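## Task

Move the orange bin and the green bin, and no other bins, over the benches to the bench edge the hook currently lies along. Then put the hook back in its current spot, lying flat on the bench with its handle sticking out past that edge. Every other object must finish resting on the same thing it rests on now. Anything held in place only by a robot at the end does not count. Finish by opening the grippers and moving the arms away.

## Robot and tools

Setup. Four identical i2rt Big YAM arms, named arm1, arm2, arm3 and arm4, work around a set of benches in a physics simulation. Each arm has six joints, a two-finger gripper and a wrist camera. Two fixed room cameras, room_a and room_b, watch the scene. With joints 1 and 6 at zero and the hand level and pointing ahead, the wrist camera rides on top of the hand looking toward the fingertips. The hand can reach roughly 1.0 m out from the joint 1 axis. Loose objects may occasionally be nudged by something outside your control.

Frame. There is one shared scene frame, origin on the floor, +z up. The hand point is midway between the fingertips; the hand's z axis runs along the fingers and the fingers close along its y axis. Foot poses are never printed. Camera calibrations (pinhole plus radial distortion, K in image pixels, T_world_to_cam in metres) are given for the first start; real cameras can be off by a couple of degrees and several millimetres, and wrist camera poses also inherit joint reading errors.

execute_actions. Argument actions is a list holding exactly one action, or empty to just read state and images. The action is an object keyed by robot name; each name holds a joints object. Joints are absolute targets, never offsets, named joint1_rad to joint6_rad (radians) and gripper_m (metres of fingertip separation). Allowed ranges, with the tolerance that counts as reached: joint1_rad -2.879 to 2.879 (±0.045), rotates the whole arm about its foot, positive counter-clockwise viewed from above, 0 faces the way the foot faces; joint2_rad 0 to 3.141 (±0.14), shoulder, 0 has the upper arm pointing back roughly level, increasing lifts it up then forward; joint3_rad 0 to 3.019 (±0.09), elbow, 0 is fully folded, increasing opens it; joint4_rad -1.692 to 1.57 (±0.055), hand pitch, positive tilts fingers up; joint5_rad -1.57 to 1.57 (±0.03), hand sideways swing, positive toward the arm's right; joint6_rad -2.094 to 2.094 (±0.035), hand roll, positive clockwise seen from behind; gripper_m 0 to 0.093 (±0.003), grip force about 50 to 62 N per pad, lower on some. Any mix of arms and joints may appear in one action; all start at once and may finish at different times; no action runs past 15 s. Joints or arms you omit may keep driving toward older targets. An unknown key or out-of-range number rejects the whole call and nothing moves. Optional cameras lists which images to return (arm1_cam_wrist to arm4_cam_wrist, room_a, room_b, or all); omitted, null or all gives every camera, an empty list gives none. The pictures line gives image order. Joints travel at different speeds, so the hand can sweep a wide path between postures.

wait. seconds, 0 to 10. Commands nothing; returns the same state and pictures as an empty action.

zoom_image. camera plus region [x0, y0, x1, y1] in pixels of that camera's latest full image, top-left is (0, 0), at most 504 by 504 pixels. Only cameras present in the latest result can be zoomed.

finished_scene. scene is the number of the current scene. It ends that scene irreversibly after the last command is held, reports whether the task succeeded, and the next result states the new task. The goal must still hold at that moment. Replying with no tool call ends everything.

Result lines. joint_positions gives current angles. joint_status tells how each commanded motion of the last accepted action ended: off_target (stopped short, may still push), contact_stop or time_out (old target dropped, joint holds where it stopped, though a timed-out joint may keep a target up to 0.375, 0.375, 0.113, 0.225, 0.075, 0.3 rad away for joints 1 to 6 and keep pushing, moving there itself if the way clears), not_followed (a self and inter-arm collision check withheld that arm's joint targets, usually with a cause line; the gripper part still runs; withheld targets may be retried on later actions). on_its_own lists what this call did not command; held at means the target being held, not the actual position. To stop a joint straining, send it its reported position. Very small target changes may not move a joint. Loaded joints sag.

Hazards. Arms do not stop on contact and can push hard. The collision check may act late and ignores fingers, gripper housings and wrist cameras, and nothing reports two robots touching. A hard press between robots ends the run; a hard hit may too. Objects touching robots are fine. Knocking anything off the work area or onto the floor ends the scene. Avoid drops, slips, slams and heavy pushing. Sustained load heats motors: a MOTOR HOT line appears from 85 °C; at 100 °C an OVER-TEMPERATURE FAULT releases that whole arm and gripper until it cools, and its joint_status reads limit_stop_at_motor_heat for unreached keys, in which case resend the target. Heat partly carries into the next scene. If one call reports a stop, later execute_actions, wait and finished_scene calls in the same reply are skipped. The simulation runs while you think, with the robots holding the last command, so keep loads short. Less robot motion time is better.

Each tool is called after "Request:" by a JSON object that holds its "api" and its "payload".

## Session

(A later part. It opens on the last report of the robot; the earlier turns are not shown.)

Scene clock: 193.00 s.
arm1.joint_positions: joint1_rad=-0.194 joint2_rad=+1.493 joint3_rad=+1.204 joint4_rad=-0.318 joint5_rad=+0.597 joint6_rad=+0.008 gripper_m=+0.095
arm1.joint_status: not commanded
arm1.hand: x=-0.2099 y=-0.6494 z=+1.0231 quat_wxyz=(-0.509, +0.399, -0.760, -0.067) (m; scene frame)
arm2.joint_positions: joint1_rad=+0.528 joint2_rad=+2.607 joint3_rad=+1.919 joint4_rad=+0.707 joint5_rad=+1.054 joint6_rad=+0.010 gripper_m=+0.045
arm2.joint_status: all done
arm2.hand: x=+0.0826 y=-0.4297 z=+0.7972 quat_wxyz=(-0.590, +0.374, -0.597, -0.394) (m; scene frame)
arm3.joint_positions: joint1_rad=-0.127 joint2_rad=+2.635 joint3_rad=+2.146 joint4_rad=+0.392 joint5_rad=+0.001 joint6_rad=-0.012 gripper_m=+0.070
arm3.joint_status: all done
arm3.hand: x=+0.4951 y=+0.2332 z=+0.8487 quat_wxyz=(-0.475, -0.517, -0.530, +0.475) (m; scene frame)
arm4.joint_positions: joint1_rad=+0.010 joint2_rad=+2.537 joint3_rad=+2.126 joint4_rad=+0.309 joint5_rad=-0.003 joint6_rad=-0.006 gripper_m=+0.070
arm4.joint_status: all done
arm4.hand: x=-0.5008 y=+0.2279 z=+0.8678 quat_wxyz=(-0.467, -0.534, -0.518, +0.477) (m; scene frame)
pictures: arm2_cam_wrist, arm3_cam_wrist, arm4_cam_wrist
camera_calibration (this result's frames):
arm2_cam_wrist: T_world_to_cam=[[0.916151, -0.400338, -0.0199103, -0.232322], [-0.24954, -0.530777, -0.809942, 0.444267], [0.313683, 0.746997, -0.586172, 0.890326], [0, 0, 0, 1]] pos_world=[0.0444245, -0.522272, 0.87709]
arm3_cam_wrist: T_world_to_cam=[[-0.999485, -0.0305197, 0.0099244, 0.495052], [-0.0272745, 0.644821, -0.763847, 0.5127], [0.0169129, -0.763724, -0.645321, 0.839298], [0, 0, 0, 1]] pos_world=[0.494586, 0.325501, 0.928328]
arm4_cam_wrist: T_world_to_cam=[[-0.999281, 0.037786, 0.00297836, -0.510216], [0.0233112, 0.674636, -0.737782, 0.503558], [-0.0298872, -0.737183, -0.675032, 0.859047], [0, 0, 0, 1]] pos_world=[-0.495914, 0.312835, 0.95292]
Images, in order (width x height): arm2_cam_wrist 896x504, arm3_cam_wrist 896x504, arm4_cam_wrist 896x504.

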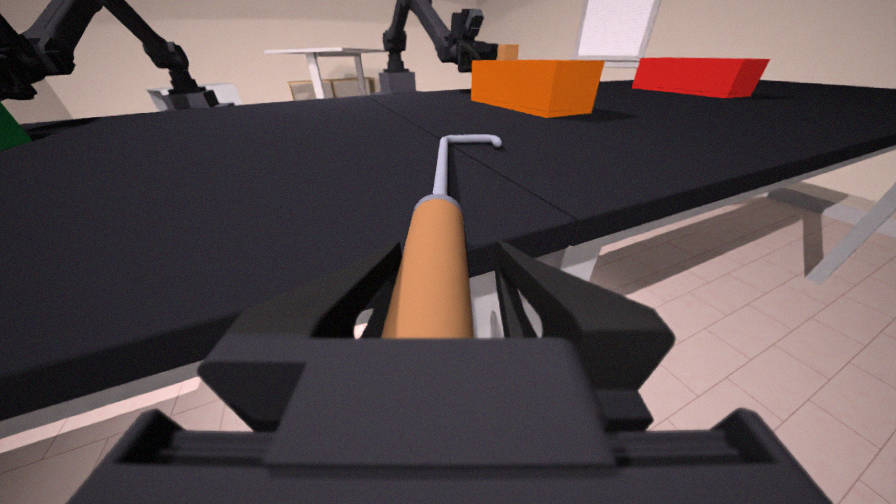

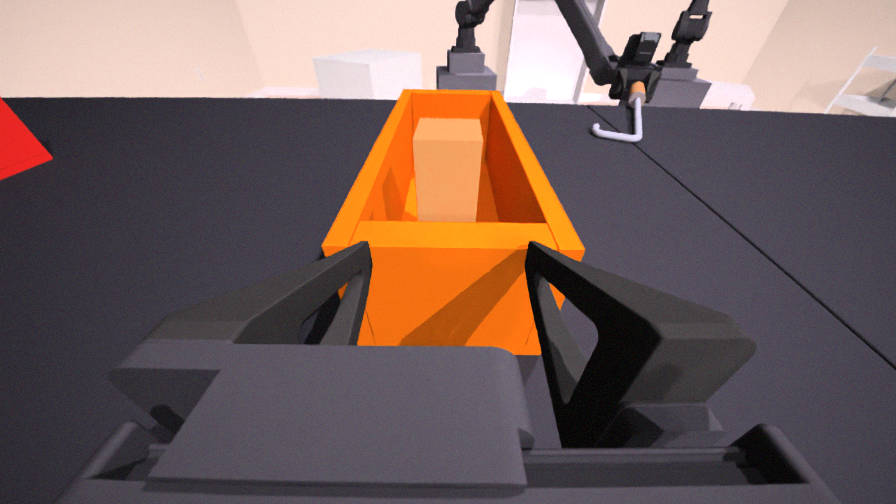

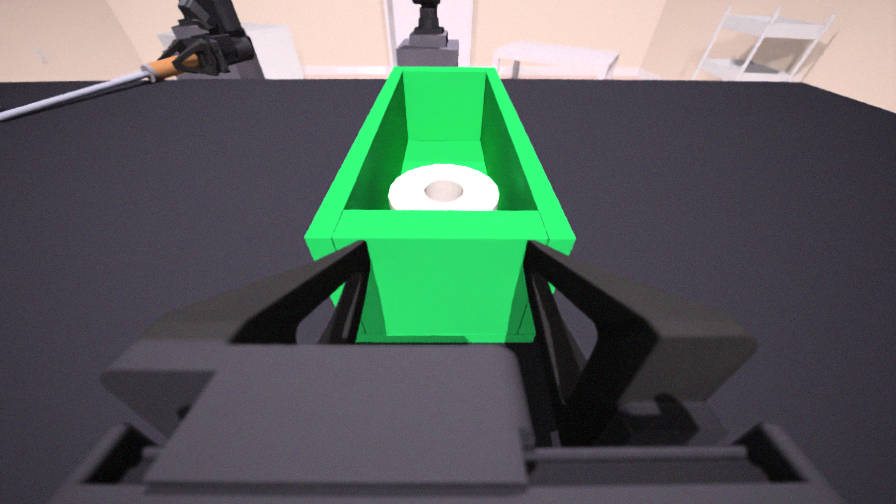

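Request:
{"api": "execute_actions", "payload": {"actions": [{"arm2":{"joints":{"joint1_rad":0.503,"joint3_rad":1.905,"gripper_m":0.0}}}], "cameras": ["arm2_cam_wrist","arm4_cam_wrist"]}}

Request:
{"api": "zoom_image", "payload": {"camera": "arm4_cam_wrist", "region": [110, 20, 270, 100]}}

Scene clock: 199.53 s.
arm1.joint_positions: joint1_rad=-0.194 joint2_rad=+1.493 joint3_rad=+1.204 joint4_rad=-0.318 joint5_rad=+0.597 joint6_rad=+0.008 gripper_m=+0.095
arm1.joint_status: not commanded
arm1.hand: x=-0.2099 y=-0.6494 z=+1.0231 quat_wxyz=(-0.509, +0.399, -0.760, -0.067) (m; scene frame)
arm2.joint_positions: joint1_rad=+0.520 joint2_rad=+2.607 joint3_rad=+1.918 joint4_rad=+0.707 joint5_rad=+1.051 joint6_rad=+0.009 gripper_m=+0.030
arm2.joint_status: gripper_m off_target (ended at +0.030, target +0.000); the others done
arm2.hand: x=+0.0884 y=-0.4267 z=+0.7969 quat_wxyz=(-0.591, +0.373, -0.597, -0.392) (m; scene frame)
arm3.joint_positions: joint1_rad=-0.127 joint2_rad=+2.635 joint3_rad=+2.146 joint4_rad=+0.392 joint5_rad=+0.001 joint6_rad=-0.012 gripper_m=+0.070
arm3.joint_status: not commanded
arm3.hand: x=+0.4951 y=+0.2332 z=+0.8487 quat_wxyz=(-0.475, -0.517, -0.530, +0.475) (m; scene frame)
arm4.joint_positions: joint1_rad=+0.010 joint2_rad=+2.537 joint3_rad=+2.126 joint4_rad=+0.309 joint5_rad=-0.003 joint6_rad=-0.006 gripper_m=+0.070
arm4.joint_status: not commanded
arm4.hand: x=-0.5008 y=+0.2279 z=+0.8678 quat_wxyz=(-0.467, -0.534, -0.518, +0.477) (m; scene frame)
pictures: arm2_cam_wrist, arm4_cam_wrist
camera_calibration (this result's frames):
arm2_cam_wrist: T_world_to_cam=[[0.914165, -0.404888, -0.0191639, -0.238747], [-0.25167, -0.529894, -0.809861, 0.447577], [0.317748, 0.74517, -0.586309, 0.885051], [0, 0, 0, 1]] pos_world=[0.0496724, -0.51901, 0.876813]
arm4_cam_wrist: T_world_to_cam=[[-0.999281, 0.037786, 0.00297836, -0.510216], [0.0233112, 0.674636, -0.737782, 0.503558], [-0.0298872, -0.737183, -0.675032, 0.859047], [0, 0, 0, 1]] pos_world=[-0.495914, 0.312835, 0.95292]
Images, in order (width x height): arm2_cam_wrist 896x504, arm4_cam_wrist 896x504.

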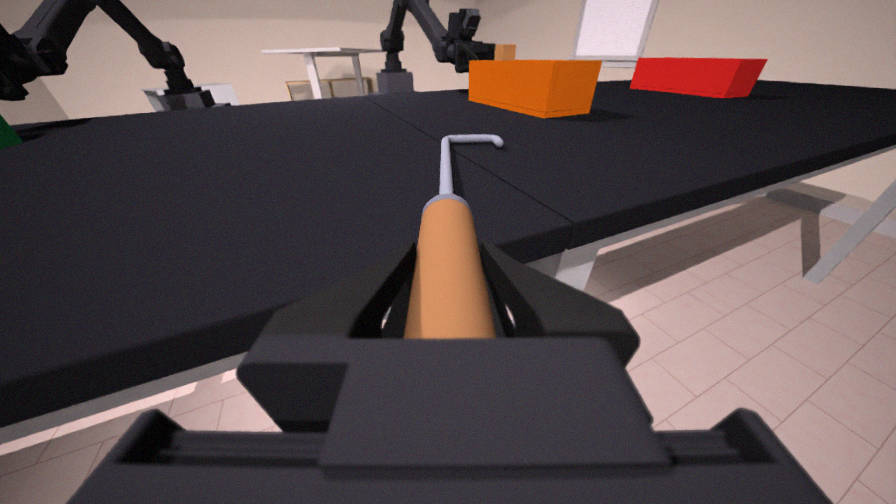

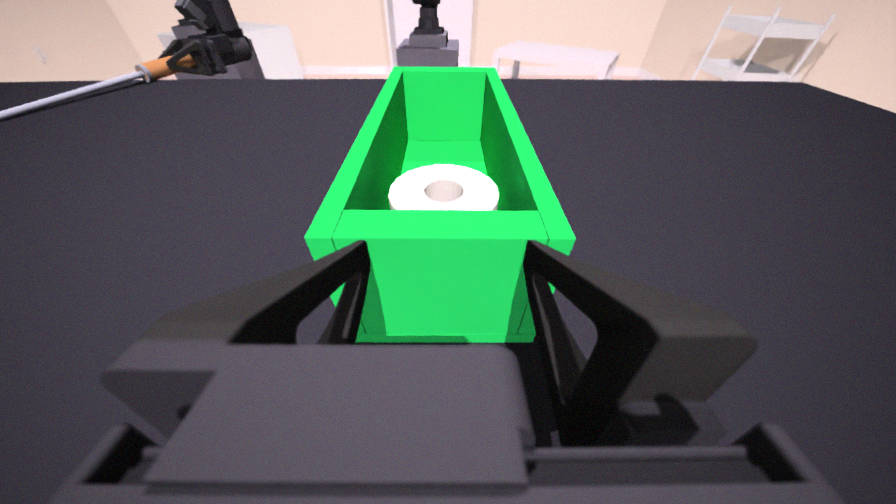

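Region (110, 20, 270, 100) of arm4_cam_wrist's 896x504 image, scaled by 3.150, with more detail than that image has.

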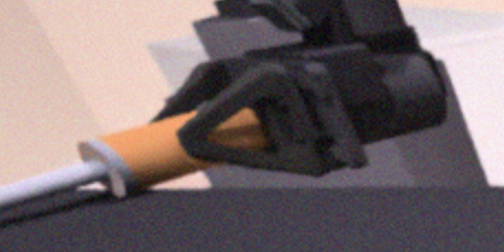

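Request:
{"api": "execute_actions", "payload": {"actions": [{"arm2":{"joints":{"joint2_rad":2.46,"joint3_rad":1.95,"joint4_rad":0.60,"joint6_rad":1.57}},"arm3":{"joints":{"joint2_rad":2.79,"joint3_rad":2.45,"joint4_rad":0.315}},"arm4":{"joints":{"joint2_rad":2.70,"joint3_rad":2.44,"joint4_rad":0.235}}}], "cameras": ["arm1_cam_wrist","arm2_cam_wrist","arm3_cam_wrist","arm4_cam_wrist"]}}

Scene clock: 223.50 s.
arm1.joint_positions: joint1_rad=-0.194 joint2_rad=+1.493 joint3_rad=+1.204 joint4_rad=-0.318 joint5_rad=+0.597 joint6_rad=+0.008 gripper_m=+0.095
arm1.joint_status: not commanded
arm1.hand: x=-0.2099 y=-0.6494 z=+1.0231 quat_wxyz=(-0.509, +0.399, -0.760, -0.067) (m; scene frame)
arm2.joint_positions: joint1_rad=+0.505 joint2_rad=+2.501 joint3_rad=+1.918 joint4_rad=+0.596 joint5_rad=+1.056 joint6_rad=+1.548 gripper_m=+0.030
arm2.joint_status: all done
arm2.hand: x=+0.0969 y=-0.4150 z=+0.8657 quat_wxyz=(-0.160, -0.153, -0.689, -0.690) (m; scene frame)
arm3.joint_positions: joint1_rad=-0.127 joint2_rad=+2.786 joint3_rad=+2.381 joint4_rad=+0.331 joint5_rad=+0.001 joint6_rad=-0.012 gripper_m=+0.070
arm3.joint_status: all done
arm3.hand: x=+0.4955 y=+0.2042 z=+0.8274 quat_wxyz=(-0.481, -0.511, -0.525, +0.481) (m; scene frame)
arm4.joint_positions: joint1_rad=+0.010 joint2_rad=+2.693 joint3_rad=+2.371 joint4_rad=+0.243 joint5_rad=-0.003 joint6_rad=-0.006 gripper_m=+0.070
arm4.joint_status: all done
arm4.hand: x=-0.5016 y=+0.1948 z=+0.8492 quat_wxyz=(-0.473, -0.529, -0.512, +0.484) (m; scene frame)
pictures: arm1_cam_wrist, arm2_cam_wrist, arm3_cam_wrist, arm4_cam_wrist
camera_calibration (this result's frames):
arm1_cam_wrist: T_world_to_cam=[[0.685288, -0.662443, 0.302571, -0.598538], [-0.544208, -0.74189, -0.391711, -0.189589], [0.48396, 0.103773, -0.868915, 1.18428], [0, 0, 0, 1]] pos_world=[-0.26615, -0.660048, 1.13588]
arm2_cam_wrist: T_world_to_cam=[[0.0221721, 0.00541942, -0.999739, 0.865093], [-0.982265, -0.186109, -0.0227935, 0.0437258], [-0.186184, 0.982514, 0.00119686, 0.552685], [0, 0, 0, 1]] pos_world=[0.126671, -0.539571, 0.865202]
arm3_cam_wrist: T_world_to_cam=[[-0.999488, -0.0302981, 0.0103032, 0.494419], [-0.0270296, 0.626875, -0.778651, 0.530883], [0.0171328, -0.778531, -0.627372, 0.791486], [0, 0, 0, 1]] pos_world=[0.494955, 0.298379, 0.904835]
arm4_cam_wrist: T_world_to_cam=[[-0.99927, 0.0381017, 0.00280412, -0.509643], [0.022925, 0.656715, -0.75379, 0.529116], [-0.0305622, -0.753175, -0.657109, 0.809614], [0, 0, 0, 1]] pos_world=[-0.496657, 0.281721, 0.932276]
Images, in order (width x height): arm1_cam_wrist 896x504, arm2_cam_wrist 896x504, arm3_cam_wrist 896x504, arm4_cam_wrist 896x504.

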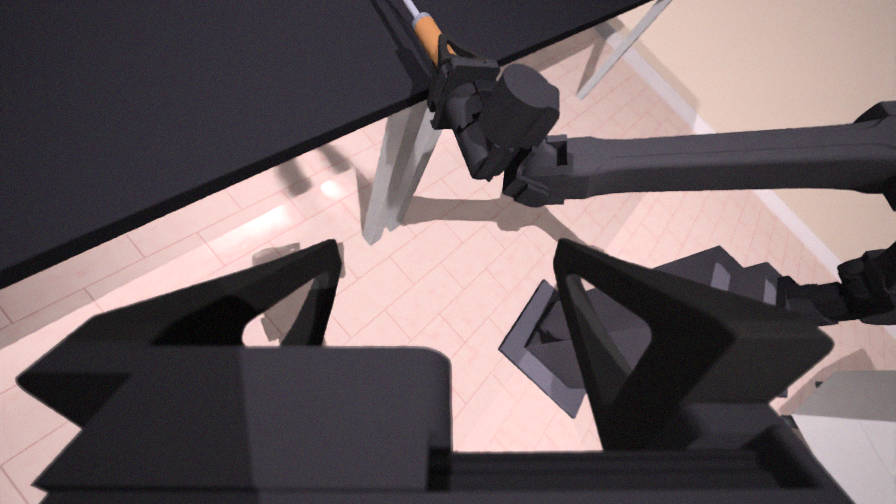

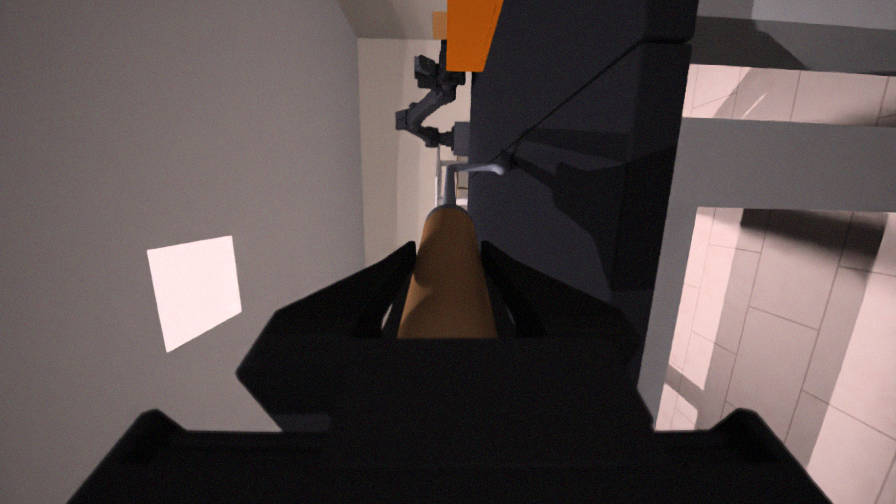

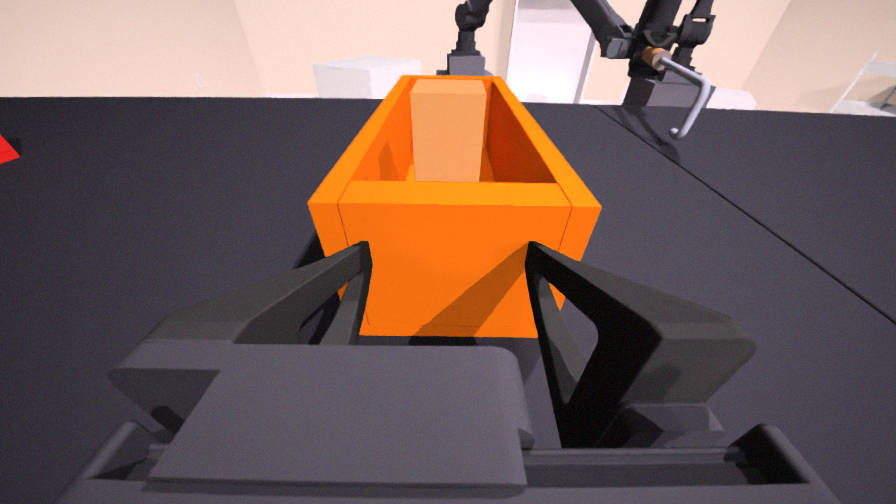

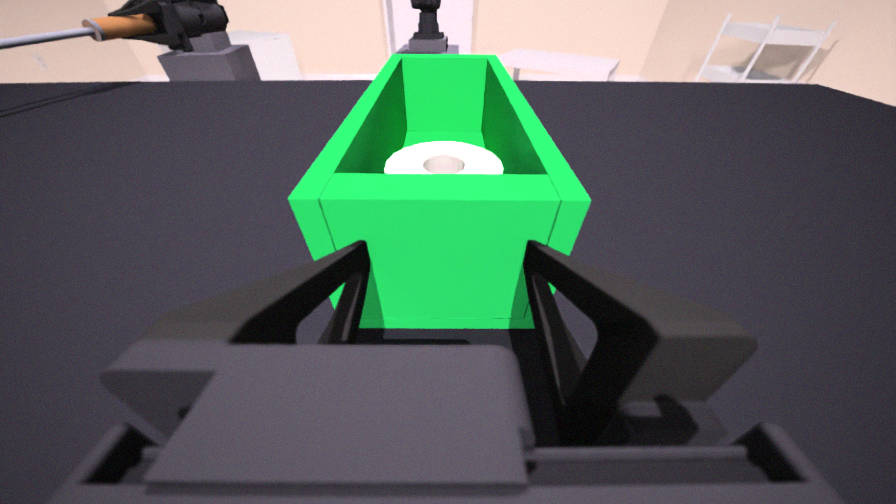

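Request:
{"api": "execute_actions", "payload": {"actions": [{"arm2":{"joints":{"joint1_rad":-0.13,"joint2_rad":2.185,"joint3_rad":1.97,"joint4_rad":0.175,"joint5_rad":0.143}},"arm3":{"joints":{"joint2_rad":1.95,"joint3_rad":1.6,"joint4_rad":0.2}},"arm4":{"joints":{"joint2_rad":1.9,"joint3_rad":1.6,"joint4_rad":0.15}}}], "cameras": ["arm2_cam_wrist","arm3_cam_wrist","arm4_cam_wrist","room_b"]}}

Scene clock: 277.20 s.
arm1.joint_positions: joint1_rad=-0.194 joint2_rad=+1.493 joint3_rad=+1.204 joint4_rad=-0.318 joint5_rad=+0.597 joint6_rad=+0.008 gripper_m=+0.095
arm1.joint_status: not commanded
arm1.hand: x=-0.2099 y=-0.6494 z=+1.0231 quat_wxyz=(-0.509, +0.399, -0.760, -0.067) (m; scene frame)
arm2.joint_positions: joint1_rad=-0.136 joint2_rad=+2.206 joint3_rad=+1.919 joint4_rad=+0.156 joint5_rad=+0.142 joint6_rad=+1.562 gripper_m=+0.030
arm2.joint_status: all done
arm2.hand: x=+0.5100 y=-0.2845 z=+1.0255 quat_wxyz=(-0.066, -0.056, -0.749, -0.656) (m; scene frame)
arm3.joint_positions: joint1_rad=-0.127 joint2_rad=+1.950 joint3_rad=+1.592 joint4_rad=+0.209 joint5_rad=+0.001 joint6_rad=-0.012 gripper_m=+0.070
arm3.joint_status: all done
arm3.hand: x=+0.4932 y=+0.3751 z=+1.0839 quat_wxyz=(-0.462, -0.529, -0.543, +0.461) (m; scene frame)
arm4.joint_positions: joint1_rad=+0.010 joint2_rad=+1.904 joint3_rad=+1.601 joint4_rad=+0.153 joint5_rad=-0.003 joint6_rad=-0.006 gripper_m=+0.070
arm4.joint_status: all done
arm4.hand: x=-0.4983 y=+0.3759 z=+1.0722 quat_wxyz=(-0.454, -0.546, -0.529, +0.465) (m; scene frame)
pictures: arm2_cam_wrist, arm3_cam_wrist, arm4_cam_wrist, room_b
camera_calibration (this result's frames):
arm2_cam_wrist: T_world_to_cam=[[0.011923, -0.1241, -0.992198, 0.975623], [-0.895321, -0.443175, 0.0446718, 0.290812], [-0.445261, 0.887803, -0.116394, 0.726966], [0, 0, 0, 1]] pos_world=[0.572427, -0.395448, 1.03963]
arm3_cam_wrist: T_world_to_cam=[[-0.999479, -0.0309817, 0.00906187, 0.496289], [-0.0278018, 0.683561, -0.729364, 0.549089], [0.0164026, -0.729236, -0.684066, 1.12881], [0, 0, 0, 1]] pos_world=[0.492781, 0.463208, 1.16817]
arm4_cam_wrist: T_world_to_cam=[[-0.999304, 0.0371477, 0.00330138, -0.514088], [0.0240288, 0.70903, -0.704769, 0.506545], [-0.0285213, -0.7042, -0.709429, 1.13131], [0, 0, 0, 1]] pos_world=[-0.493635, 0.456612, 1.16128]
Images, in order (width x height): arm2_cam_wrist 896x504, arm3_cam_wrist 896x504, arm4_cam_wrist 896x504, room_b 896x504.

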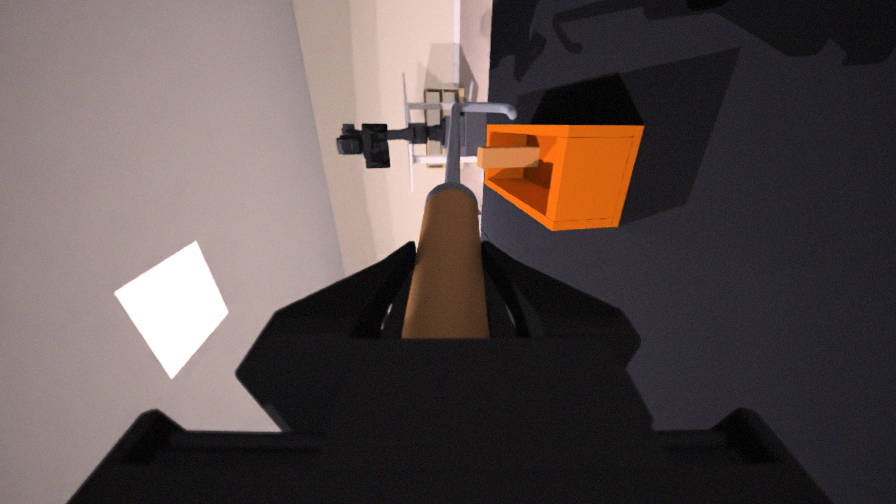

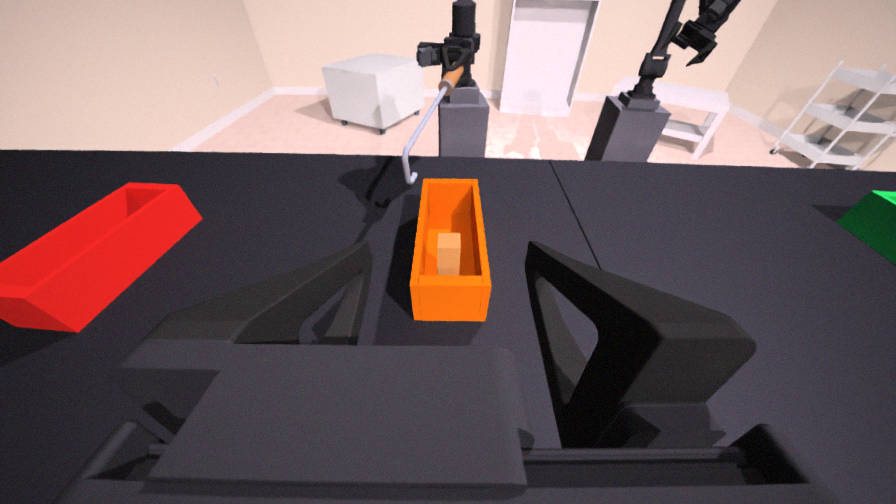

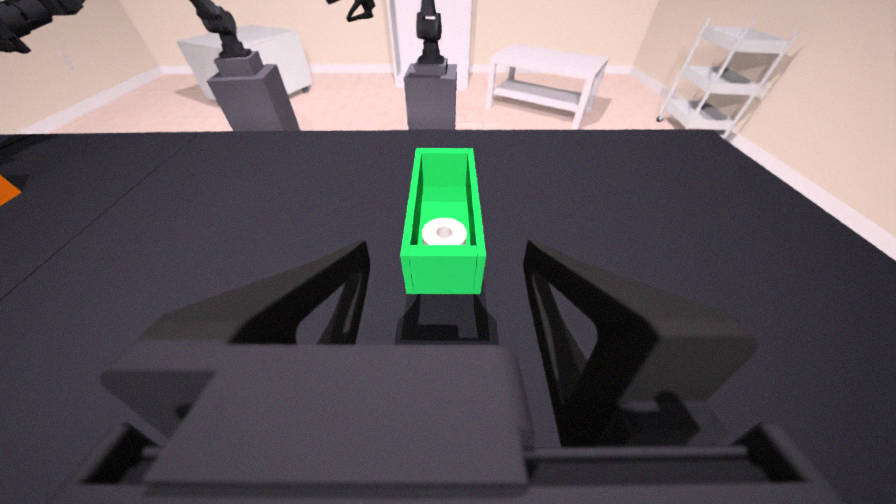

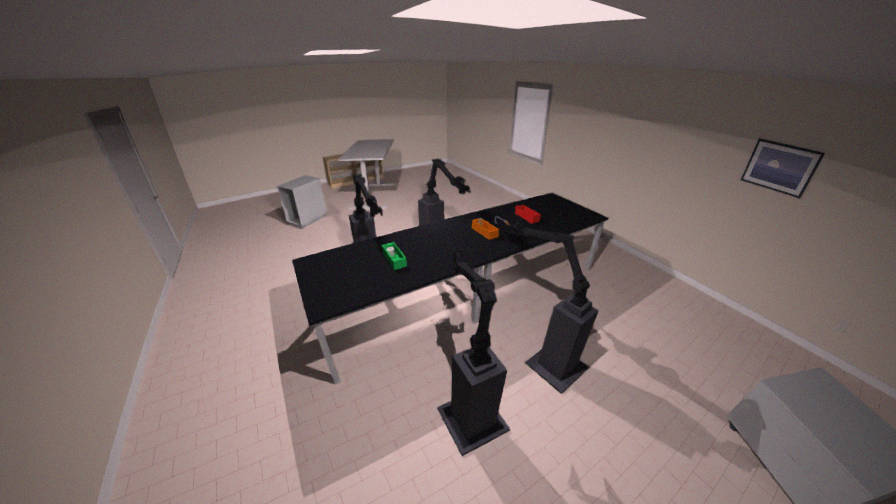

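Request:
{"api": "execute_actions", "payload": {"actions": [{"arm2":{"joints":{"joint5_rad":-0.065}}}], "cameras": ["arm2_cam_wrist","arm3_cam_wrist"]}}

Scene clock: 287.97 s.
arm1.joint_positions: joint1_rad=-0.194 joint2_rad=+1.493 joint3_rad=+1.204 joint4_rad=-0.318 joint5_rad=+0.597 joint6_rad=+0.008 gripper_m=+0.095
arm1.joint_status: not commanded
arm1.hand: x=-0.2099 y=-0.6494 z=+1.0231 quat_wxyz=(-0.509, +0.399, -0.760, -0.067) (m; scene frame)
arm2.joint_positions: joint1_rad=-0.131 joint2_rad=+2.206 joint3_rad=+1.919 joint4_rad=+0.156 joint5_rad=-0.063 joint6_rad=+1.562 gripper_m=+0.030
arm2.joint_status: all done
arm2.hand: x=+0.4710 y=-0.2819 z=+1.0254 quat_wxyz=(+0.013, +0.013, -0.752, -0.659) (m; scene frame)
arm3.joint_positions: joint1_rad=-0.127 joint2_rad=+1.950 joint3_rad=+1.592 joint4_rad=+0.209 joint5_rad=+0.001 joint6_rad=-0.012 gripper_m=+0.070
arm3.joint_status: not commanded
arm3.hand: x=+0.4932 y=+0.3751 z=+1.0839 quat_wxyz=(-0.462, -0.529, -0.543, +0.461) (m; scene frame)
arm4.joint_positions: joint1_rad=+0.010 joint2_rad=+1.904 joint3_rad=+1.601 joint4_rad=+0.153 joint5_rad=-0.003 joint6_rad=-0.006 gripper_m=+0.070
arm4.joint_status: not commanded
arm4.hand: x=-0.4983 y=+0.3759 z=+1.0722 quat_wxyz=(-0.454, -0.546, -0.529, +0.465) (m; scene frame)
pictures: arm2_cam_wrist, arm3_cam_wrist
camera_calibration (this result's frames):
arm2_cam_wrist: T_world_to_cam=[[0.0106923, -0.120406, -0.992667, 0.97843], [-0.782979, -0.618474, 0.0665841, 0.132209], [-0.621956, 0.776526, -0.100888, 0.74327], [0, 0, 0, 1]] pos_world=[0.555336, -0.377592, 1.03744]
arm3_cam_wrist: T_world_to_cam=[[-0.999479, -0.0309817, 0.00906187, 0.496289], [-0.0278018, 0.683561, -0.729364, 0.549089], [0.0164026, -0.729236, -0.684066, 1.12881], [0, 0, 0, 1]] pos_world=[0.492781, 0.463208, 1.16817]
Images, in order (width x height): arm2_cam_wrist 896x504, arm3_cam_wrist 896x504.

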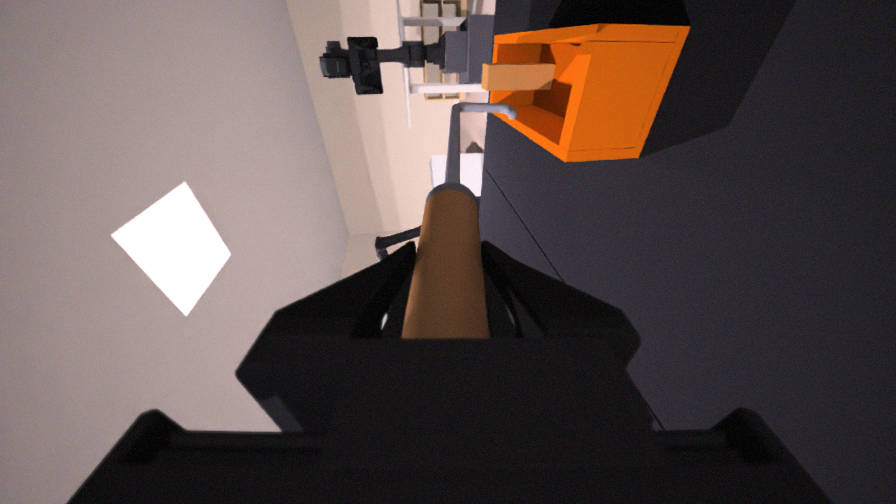

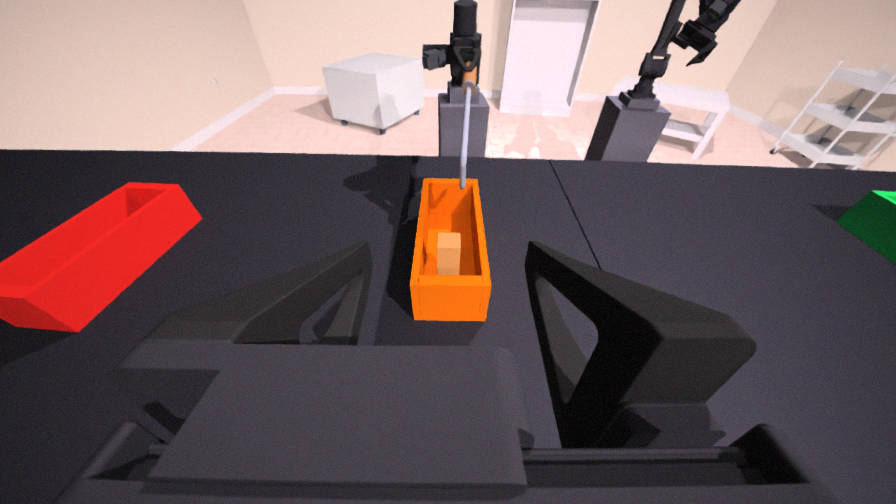

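Request:
{"api": "execute_actions", "payload": {"actions": [{"arm2":{"joints":{"joint4_rad":0.04,"joint5_rad":-0.025}}}], "cameras": ["arm2_cam_wrist","arm3_cam_wrist"]}}

Scene clock: 305.67 s.
arm1.joint_positions: joint1_rad=-0.194 joint2_rad=+1.493 joint3_rad=+1.204 joint4_rad=-0.318 joint5_rad=+0.597 joint6_rad=+0.008 gripper_m=+0.095
arm1.joint_status: not commanded
arm1.hand: x=-0.2099 y=-0.6494 z=+1.0231 quat_wxyz=(-0.509, +0.399, -0.760, -0.067) (m; scene frame)
arm2.joint_positions: joint1_rad=-0.131 joint2_rad=+2.206 joint3_rad=+1.919 joint4_rad=+0.024 joint5_rad=-0.025 joint6_rad=+1.562 gripper_m=+0.030
arm2.joint_status: all done
arm2.hand: x=+0.4773 y=-0.2882 z=+0.9936 quat_wxyz=(+0.000, +0.000, -0.794, -0.608) (m; scene frame)
arm3.joint_positions: joint1_rad=-0.127 joint2_rad=+1.950 joint3_rad=+1.592 joint4_rad=+0.209 joint5_rad=+0.001 joint6_rad=-0.012 gripper_m=+0.070
arm3.joint_status: not commanded
arm3.hand: x=+0.4932 y=+0.3751 z=+1.0839 quat_wxyz=(-0.462, -0.529, -0.543, +0.461) (m; scene frame)
arm4.joint_positions: joint1_rad=+0.010 joint2_rad=+1.904 joint3_rad=+1.601 joint4_rad=+0.153 joint5_rad=-0.003 joint6_rad=-0.006 gripper_m=+0.070
arm4.joint_status: not commanded
arm4.hand: x=-0.4983 y=+0.3759 z=+1.0722 quat_wxyz=(-0.454, -0.546, -0.529, +0.465) (m; scene frame)
pictures: arm2_cam_wrist, arm3_cam_wrist
camera_calibration (this result's frames):
arm2_cam_wrist: T_world_to_cam=[[0.00761828, -0.250582, -0.968066, 0.885503], [-0.805554, -0.575125, 0.14253, 0.0831976], [-0.592474, 0.778743, -0.206238, 0.840077], [0, 0, 0, 1]] pos_world=[0.557998, -0.384464, 1.01862]
arm3_cam_wrist: T_world_to_cam=[[-0.999479, -0.0309817, 0.00906187, 0.496289], [-0.0278018, 0.683561, -0.729364, 0.549089], [0.0164026, -0.729236, -0.684066, 1.12881], [0, 0, 0, 1]] pos_world=[0.492781, 0.463208, 1.16817]
Images, in order (width x height): arm2_cam_wrist 896x504, arm3_cam_wrist 896x504.

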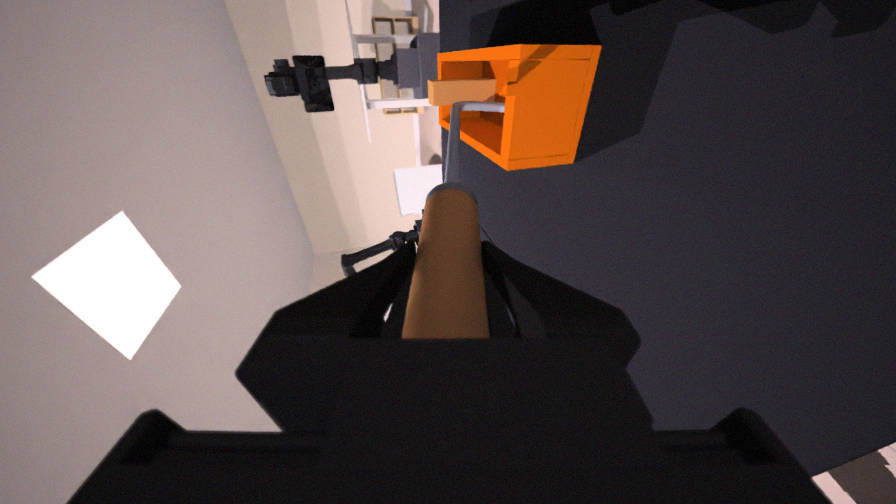

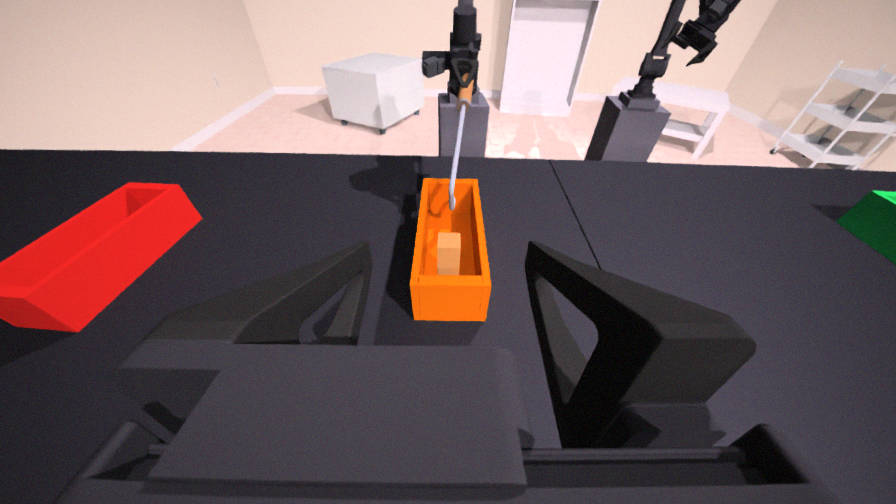

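Request:
{"api": "execute_actions", "payload": {"actions": [{"arm2":{"joints":{"joint2_rad":1.80,"joint3_rad":1.52,"joint4_rad":-0.13}}}], "cameras": ["arm2_cam_wrist","arm3_cam_wrist"]}}

Scene clock: 316.53 s.
arm1.joint_positions: joint1_rad=-0.194 joint2_rad=+1.493 joint3_rad=+1.204 joint4_rad=-0.318 joint5_rad=+0.597 joint6_rad=+0.008 gripper_m=+0.095
arm1.joint_status: not commanded
arm1.hand: x=-0.2099 y=-0.6494 z=+1.0231 quat_wxyz=(-0.509, +0.399, -0.760, -0.067) (m; scene frame)
arm2.joint_positions: joint1_rad=-0.131 joint2_rad=+1.831 joint3_rad=+1.499 joint4_rad=-0.143 joint5_rad=-0.025 joint6_rad=+1.562 gripper_m=+0.030
arm2.joint_status: all done
arm2.hand: x=+0.4735 y=-0.4285 z=+1.0119 quat_wxyz=(+0.003, -0.002, -0.854, -0.520) (m; scene frame)
arm3.joint_positions: joint1_rad=-0.127 joint2_rad=+1.950 joint3_rad=+1.592 joint4_rad=+0.209 joint5_rad=+0.001 joint6_rad=-0.012 gripper_m=+0.070
arm3.joint_status: not commanded
arm3.hand: x=+0.4932 y=+0.3751 z=+1.0839 quat_wxyz=(-0.462, -0.529, -0.543, +0.461) (m; scene frame)
arm4.joint_positions: joint1_rad=+0.010 joint2_rad=+1.904 joint3_rad=+1.601 joint4_rad=+0.153 joint5_rad=-0.003 joint6_rad=-0.006 gripper_m=+0.070
arm4.joint_status: not commanded
arm4.hand: x=-0.4983 y=+0.3759 z=+1.0722 quat_wxyz=(-0.454, -0.546, -0.529, +0.465) (m; scene frame)
pictures: arm2_cam_wrist, arm3_cam_wrist
camera_calibration (this result's frames):
arm2_cam_wrist: T_world_to_cam=[[0.00201169, -0.450046, -0.893003, 0.709373], [-0.803825, -0.531944, 0.266272, -0.110724], [-0.594862, 0.717283, -0.362828, 1.0841], [0, 0, 0, 1]] pos_world=[0.554461, -0.517255, 1.0563]
arm3_cam_wrist: T_world_to_cam=[[-0.999479, -0.0309817, 0.00906187, 0.496289], [-0.0278018, 0.683561, -0.729364, 0.549089], [0.0164026, -0.729236, -0.684066, 1.12881], [0, 0, 0, 1]] pos_world=[0.492781, 0.463208, 1.16817]
Images, in order (width x height): arm2_cam_wrist 896x504, arm3_cam_wrist 896x504.

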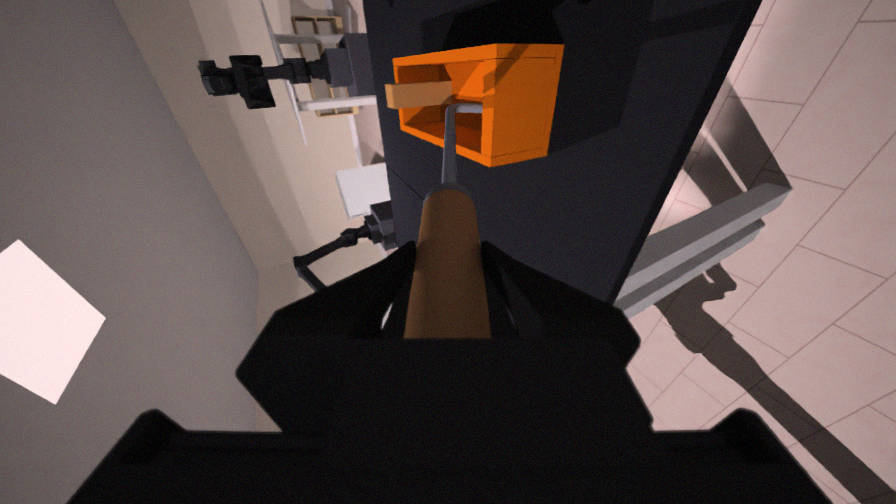

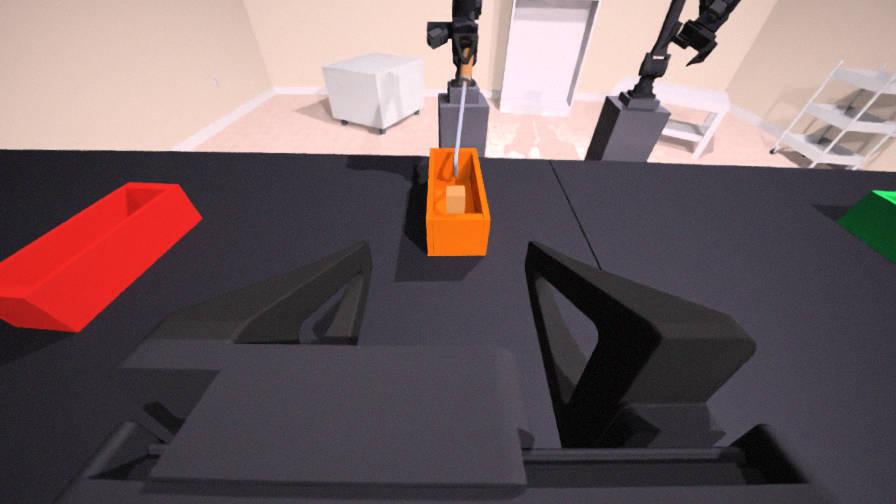

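Request:
{"api": "execute_actions", "payload": {"actions": [{"arm2":{"joints":{"joint2_rad":1.44,"joint3_rad":1.16}}}], "cameras": ["arm2_cam_wrist","arm3_cam_wrist","room_b"]}}

Scene clock: 333.93 s.
arm1.joint_positions: joint1_rad=-0.194 joint2_rad=+1.493 joint3_rad=+1.204 joint4_rad=-0.318 joint5_rad=+0.597 joint6_rad=+0.008 gripper_m=+0.095
arm1.joint_status: not commanded
arm1.hand: x=-0.2099 y=-0.6494 z=+1.0231 quat_wxyz=(-0.509, +0.399, -0.760, -0.067) (m; scene frame)
arm2.joint_positions: joint1_rad=-0.131 joint2_rad=+1.466 joint3_rad=+1.141 joint4_rad=-0.148 joint5_rad=-0.025 joint6_rad=+1.562 gripper_m=+0.030
arm2.joint_status: all done
arm2.hand: x=+0.4700 y=-0.5623 z=+1.0510 quat_wxyz=(+0.003, -0.002, -0.853, -0.522) (m; scene frame)
arm3.joint_positions: joint1_rad=-0.127 joint2_rad=+1.950 joint3_rad=+1.592 joint4_rad=+0.209 joint5_rad=+0.001 joint6_rad=-0.012 gripper_m=+0.070
arm3.joint_status: not commanded
arm3.hand: x=+0.4932 y=+0.3751 z=+1.0839 quat_wxyz=(-0.462, -0.529, -0.543, +0.461) (m; scene frame)
arm4.joint_positions: joint1_rad=+0.010 joint2_rad=+1.904 joint3_rad=+1.601 joint4_rad=+0.153 joint5_rad=-0.003 joint6_rad=-0.006 gripper_m=+0.070
arm4.joint_status: not commanded
arm4.hand: x=-0.4983 y=+0.3759 z=+1.0722 quat_wxyz=(-0.454, -0.546, -0.529, +0.465) (m; scene frame)
pictures: arm2_cam_wrist, arm3_cam_wrist, room_b
camera_calibration (this result's frames):
arm2_cam_wrist: T_world_to_cam=[[0.00209096, -0.446978, -0.894542, 0.687326], [-0.803855, -0.532847, 0.26437, -0.193658], [-0.594822, 0.718529, -0.36042, 1.19033], [0, 0, 0, 1]] pos_world=[0.550922, -0.651255, 1.09506]
arm3_cam_wrist: T_world_to_cam=[[-0.999479, -0.0309817, 0.00906187, 0.496289], [-0.0278018, 0.683561, -0.729364, 0.549089], [0.0164026, -0.729236, -0.684066, 1.12881], [0, 0, 0, 1]] pos_world=[0.492781, 0.463208, 1.16817]
Images, in order (width x height): arm2_cam_wrist 896x504, arm3_cam_wrist 896x504, room_b 896x504.

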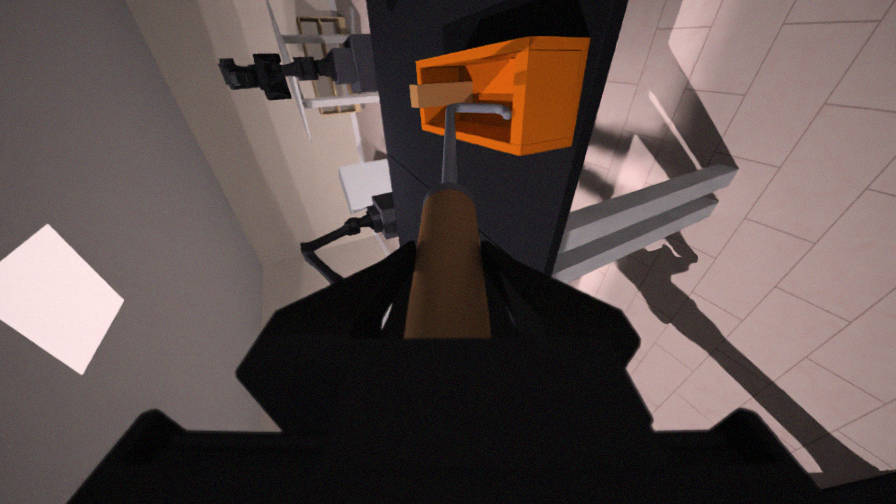

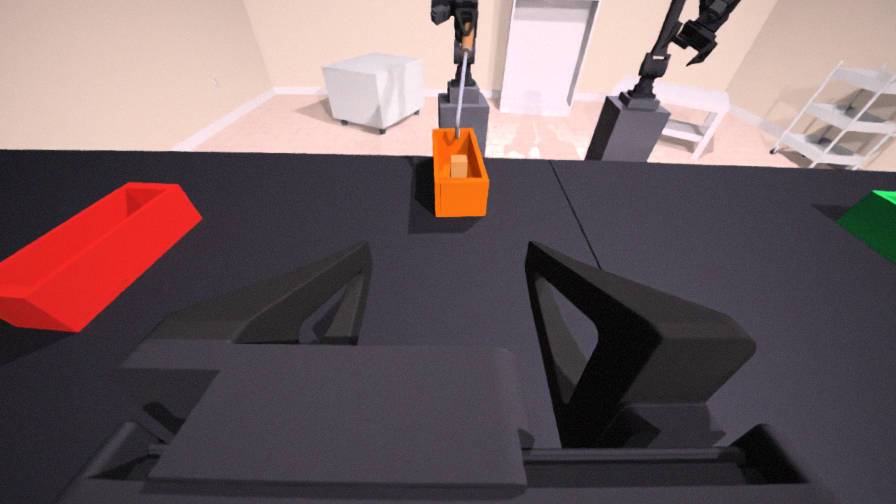

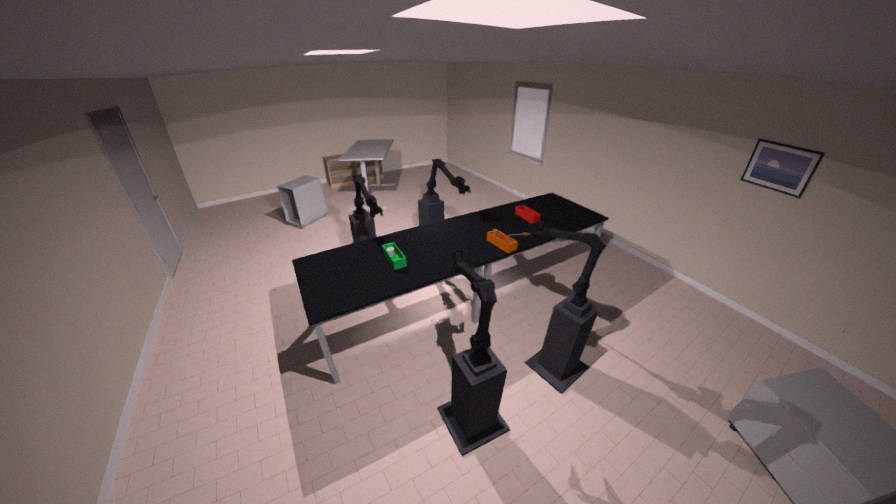

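Request:
{"api": "zoom_image", "payload": {"camera": "arm2_cam_wrist", "region": [400, 10, 640, 200]}}

Region (400, 10, 640, 200) of arm2_cam_wrist's 896x504 image, scaled by 2.100, with more detail than that image has; it fills the top 399 rows of this view, and the rest is white.

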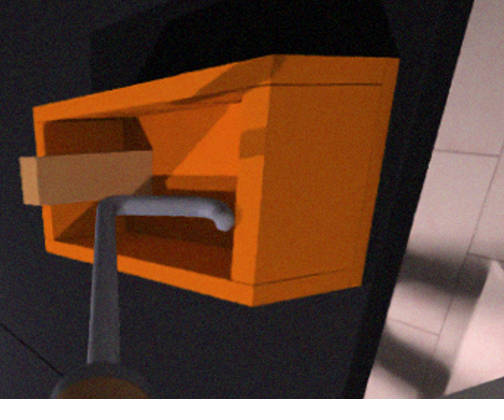

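Request:
{"api": "execute_actions", "payload": {"actions": [{"arm2":{"joints":{"joint1_rad":0.503,"joint2_rad":2.39,"joint3_rad":1.835,"joint4_rad":0.665,"joint5_rad":0.33}},"arm3":{"joints":{"joint1_rad":-0.45}},"arm4":{"joints":{"joint1_rad":0.2}}}], "cameras": ["arm1_cam_wrist","arm2_cam_wrist","arm3_cam_wrist","arm4_cam_wrist"]}}

Scene clock: 379.73 s.
arm1.joint_positions: joint1_rad=-0.194 joint2_rad=+1.493 joint3_rad=+1.204 joint4_rad=-0.318 joint5_rad=+0.597 joint6_rad=+0.008 gripper_m=+0.095
arm1.joint_status: not commanded
arm1.hand: x=-0.2099 y=-0.6494 z=+1.0231 quat_wxyz=(-0.509, +0.399, -0.760, -0.067) (m; scene frame)
arm2.joint_positions: joint1_rad=+0.496 joint2_rad=+2.425 joint3_rad=+1.766 joint4_rad=+0.638 joint5_rad=+0.333 joint6_rad=+1.567 gripper_m=+0.030
arm2.joint_status: all done
arm2.hand: x=-0.0001 y=-0.4262 z=+0.8605 quat_wxyz=(+0.090, +0.098, -0.707, -0.694) (m; scene frame)
arm3.joint_positions: joint1_rad=-0.446 joint2_rad=+1.950 joint3_rad=+1.592 joint4_rad=+0.209 joint5_rad=+0.001 joint6_rad=-0.011 gripper_m=+0.070
arm3.joint_status: all done
arm3.hand: x=+0.2340 y=+0.4132 z=+1.0840 quat_wxyz=(-0.383, -0.608, -0.452, +0.529) (m; scene frame)
arm4.joint_positions: joint1_rad=+0.202 joint2_rad=+1.904 joint3_rad=+1.601 joint4_rad=+0.153 joint5_rad=-0.001 joint6_rad=-0.006 gripper_m=+0.070
arm4.joint_status: all done
arm4.hand: x=-0.3417 y=+0.3861 z=+1.0739 quat_wxyz=(-0.497, -0.493, -0.578, +0.419) (m; scene frame)
pictures: arm1_cam_wrist, arm2_cam_wrist, arm3_cam_wrist, arm4_cam_wrist
camera_calibration (this result's frames):
arm1_cam_wrist: T_world_to_cam=[[0.685288, -0.662443, 0.302571, -0.598538], [-0.544208, -0.74189, -0.391711, -0.189589], [0.48396, 0.103773, -0.868915, 1.18428], [0, 0, 0, 1]] pos_world=[-0.26615, -0.660048, 1.13588]
arm2_cam_wrist: T_world_to_cam=[[0.0191951, -0.00549413, -0.999801, 0.857517], [-0.619964, -0.784594, -0.00759113, -0.321851], [-0.784396, 0.619986, -0.0184665, 0.407999], [0, 0, 0, 1]] pos_world=[0.104037, -0.500765, 0.862437]
arm3_cam_wrist: T_world_to_cam=[[-0.958892, 0.283643, 0.0084931, 0.0994697], [0.18807, 0.657636, -0.729482, 0.476273], [-0.212498, -0.697898, -0.683947, 1.20141], [0, 0, 0, 1]] pos_world=[0.261105, 0.497032, 1.16829]
arm4_cam_wrist: T_world_to_cam=[[-0.988226, -0.152981, 0.00256145, -0.279989], [-0.110096, 0.699373, -0.706226, 0.456161], [0.106248, -0.698193, -0.707982, 1.18639], [0, 0, 0, 1]] pos_world=[-0.352522, 0.466469, 1.16281]
Images, in order (width x height): arm1_cam_wrist 896x504, arm2_cam_wrist 896x504, arm3_cam_wrist 896x504, arm4_cam_wrist 896x504.

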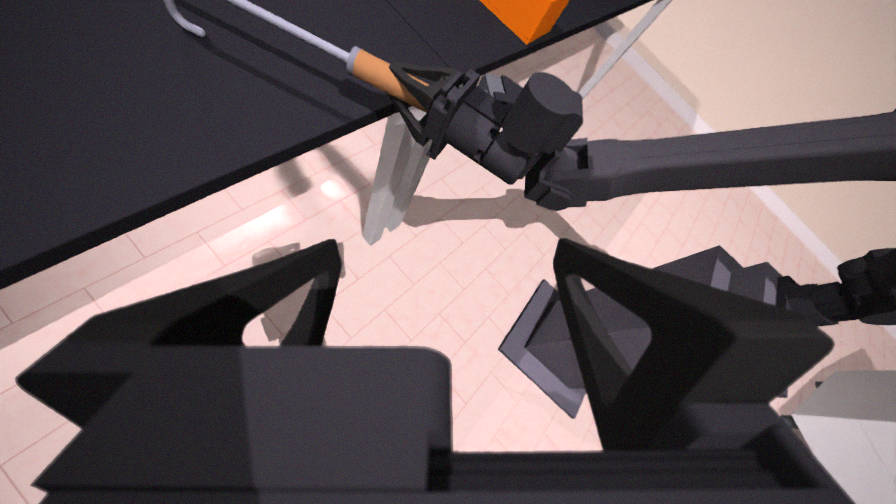

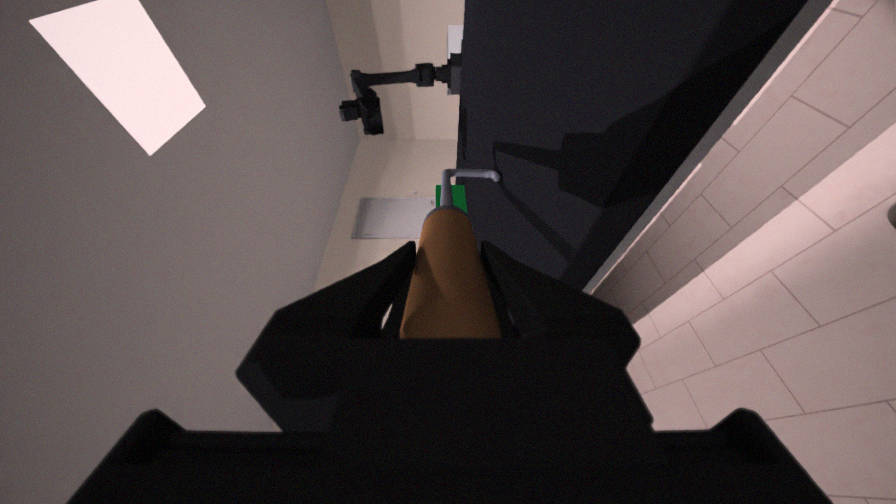

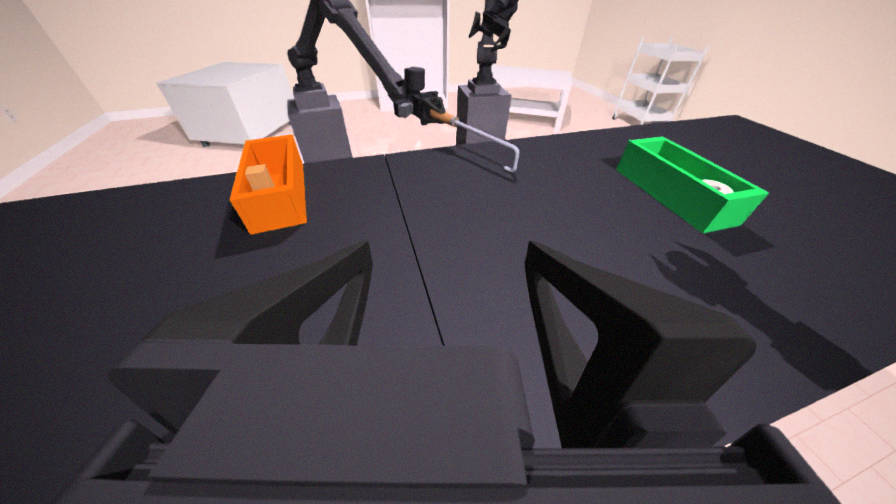

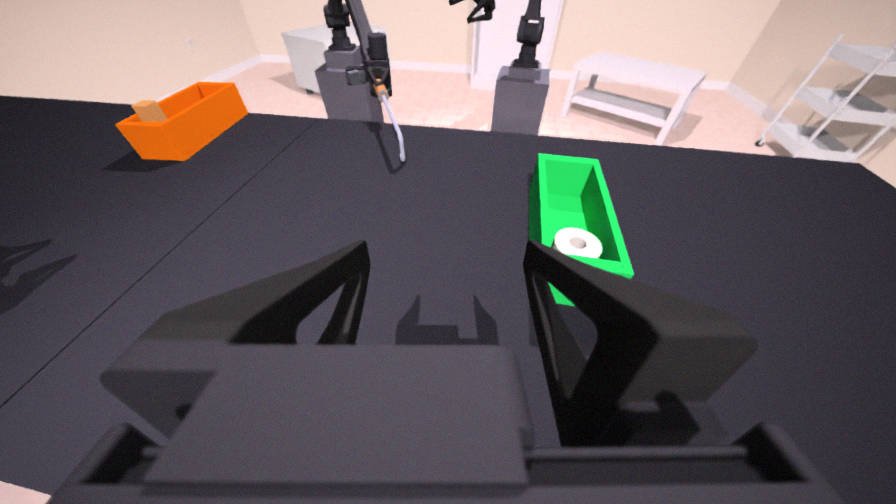

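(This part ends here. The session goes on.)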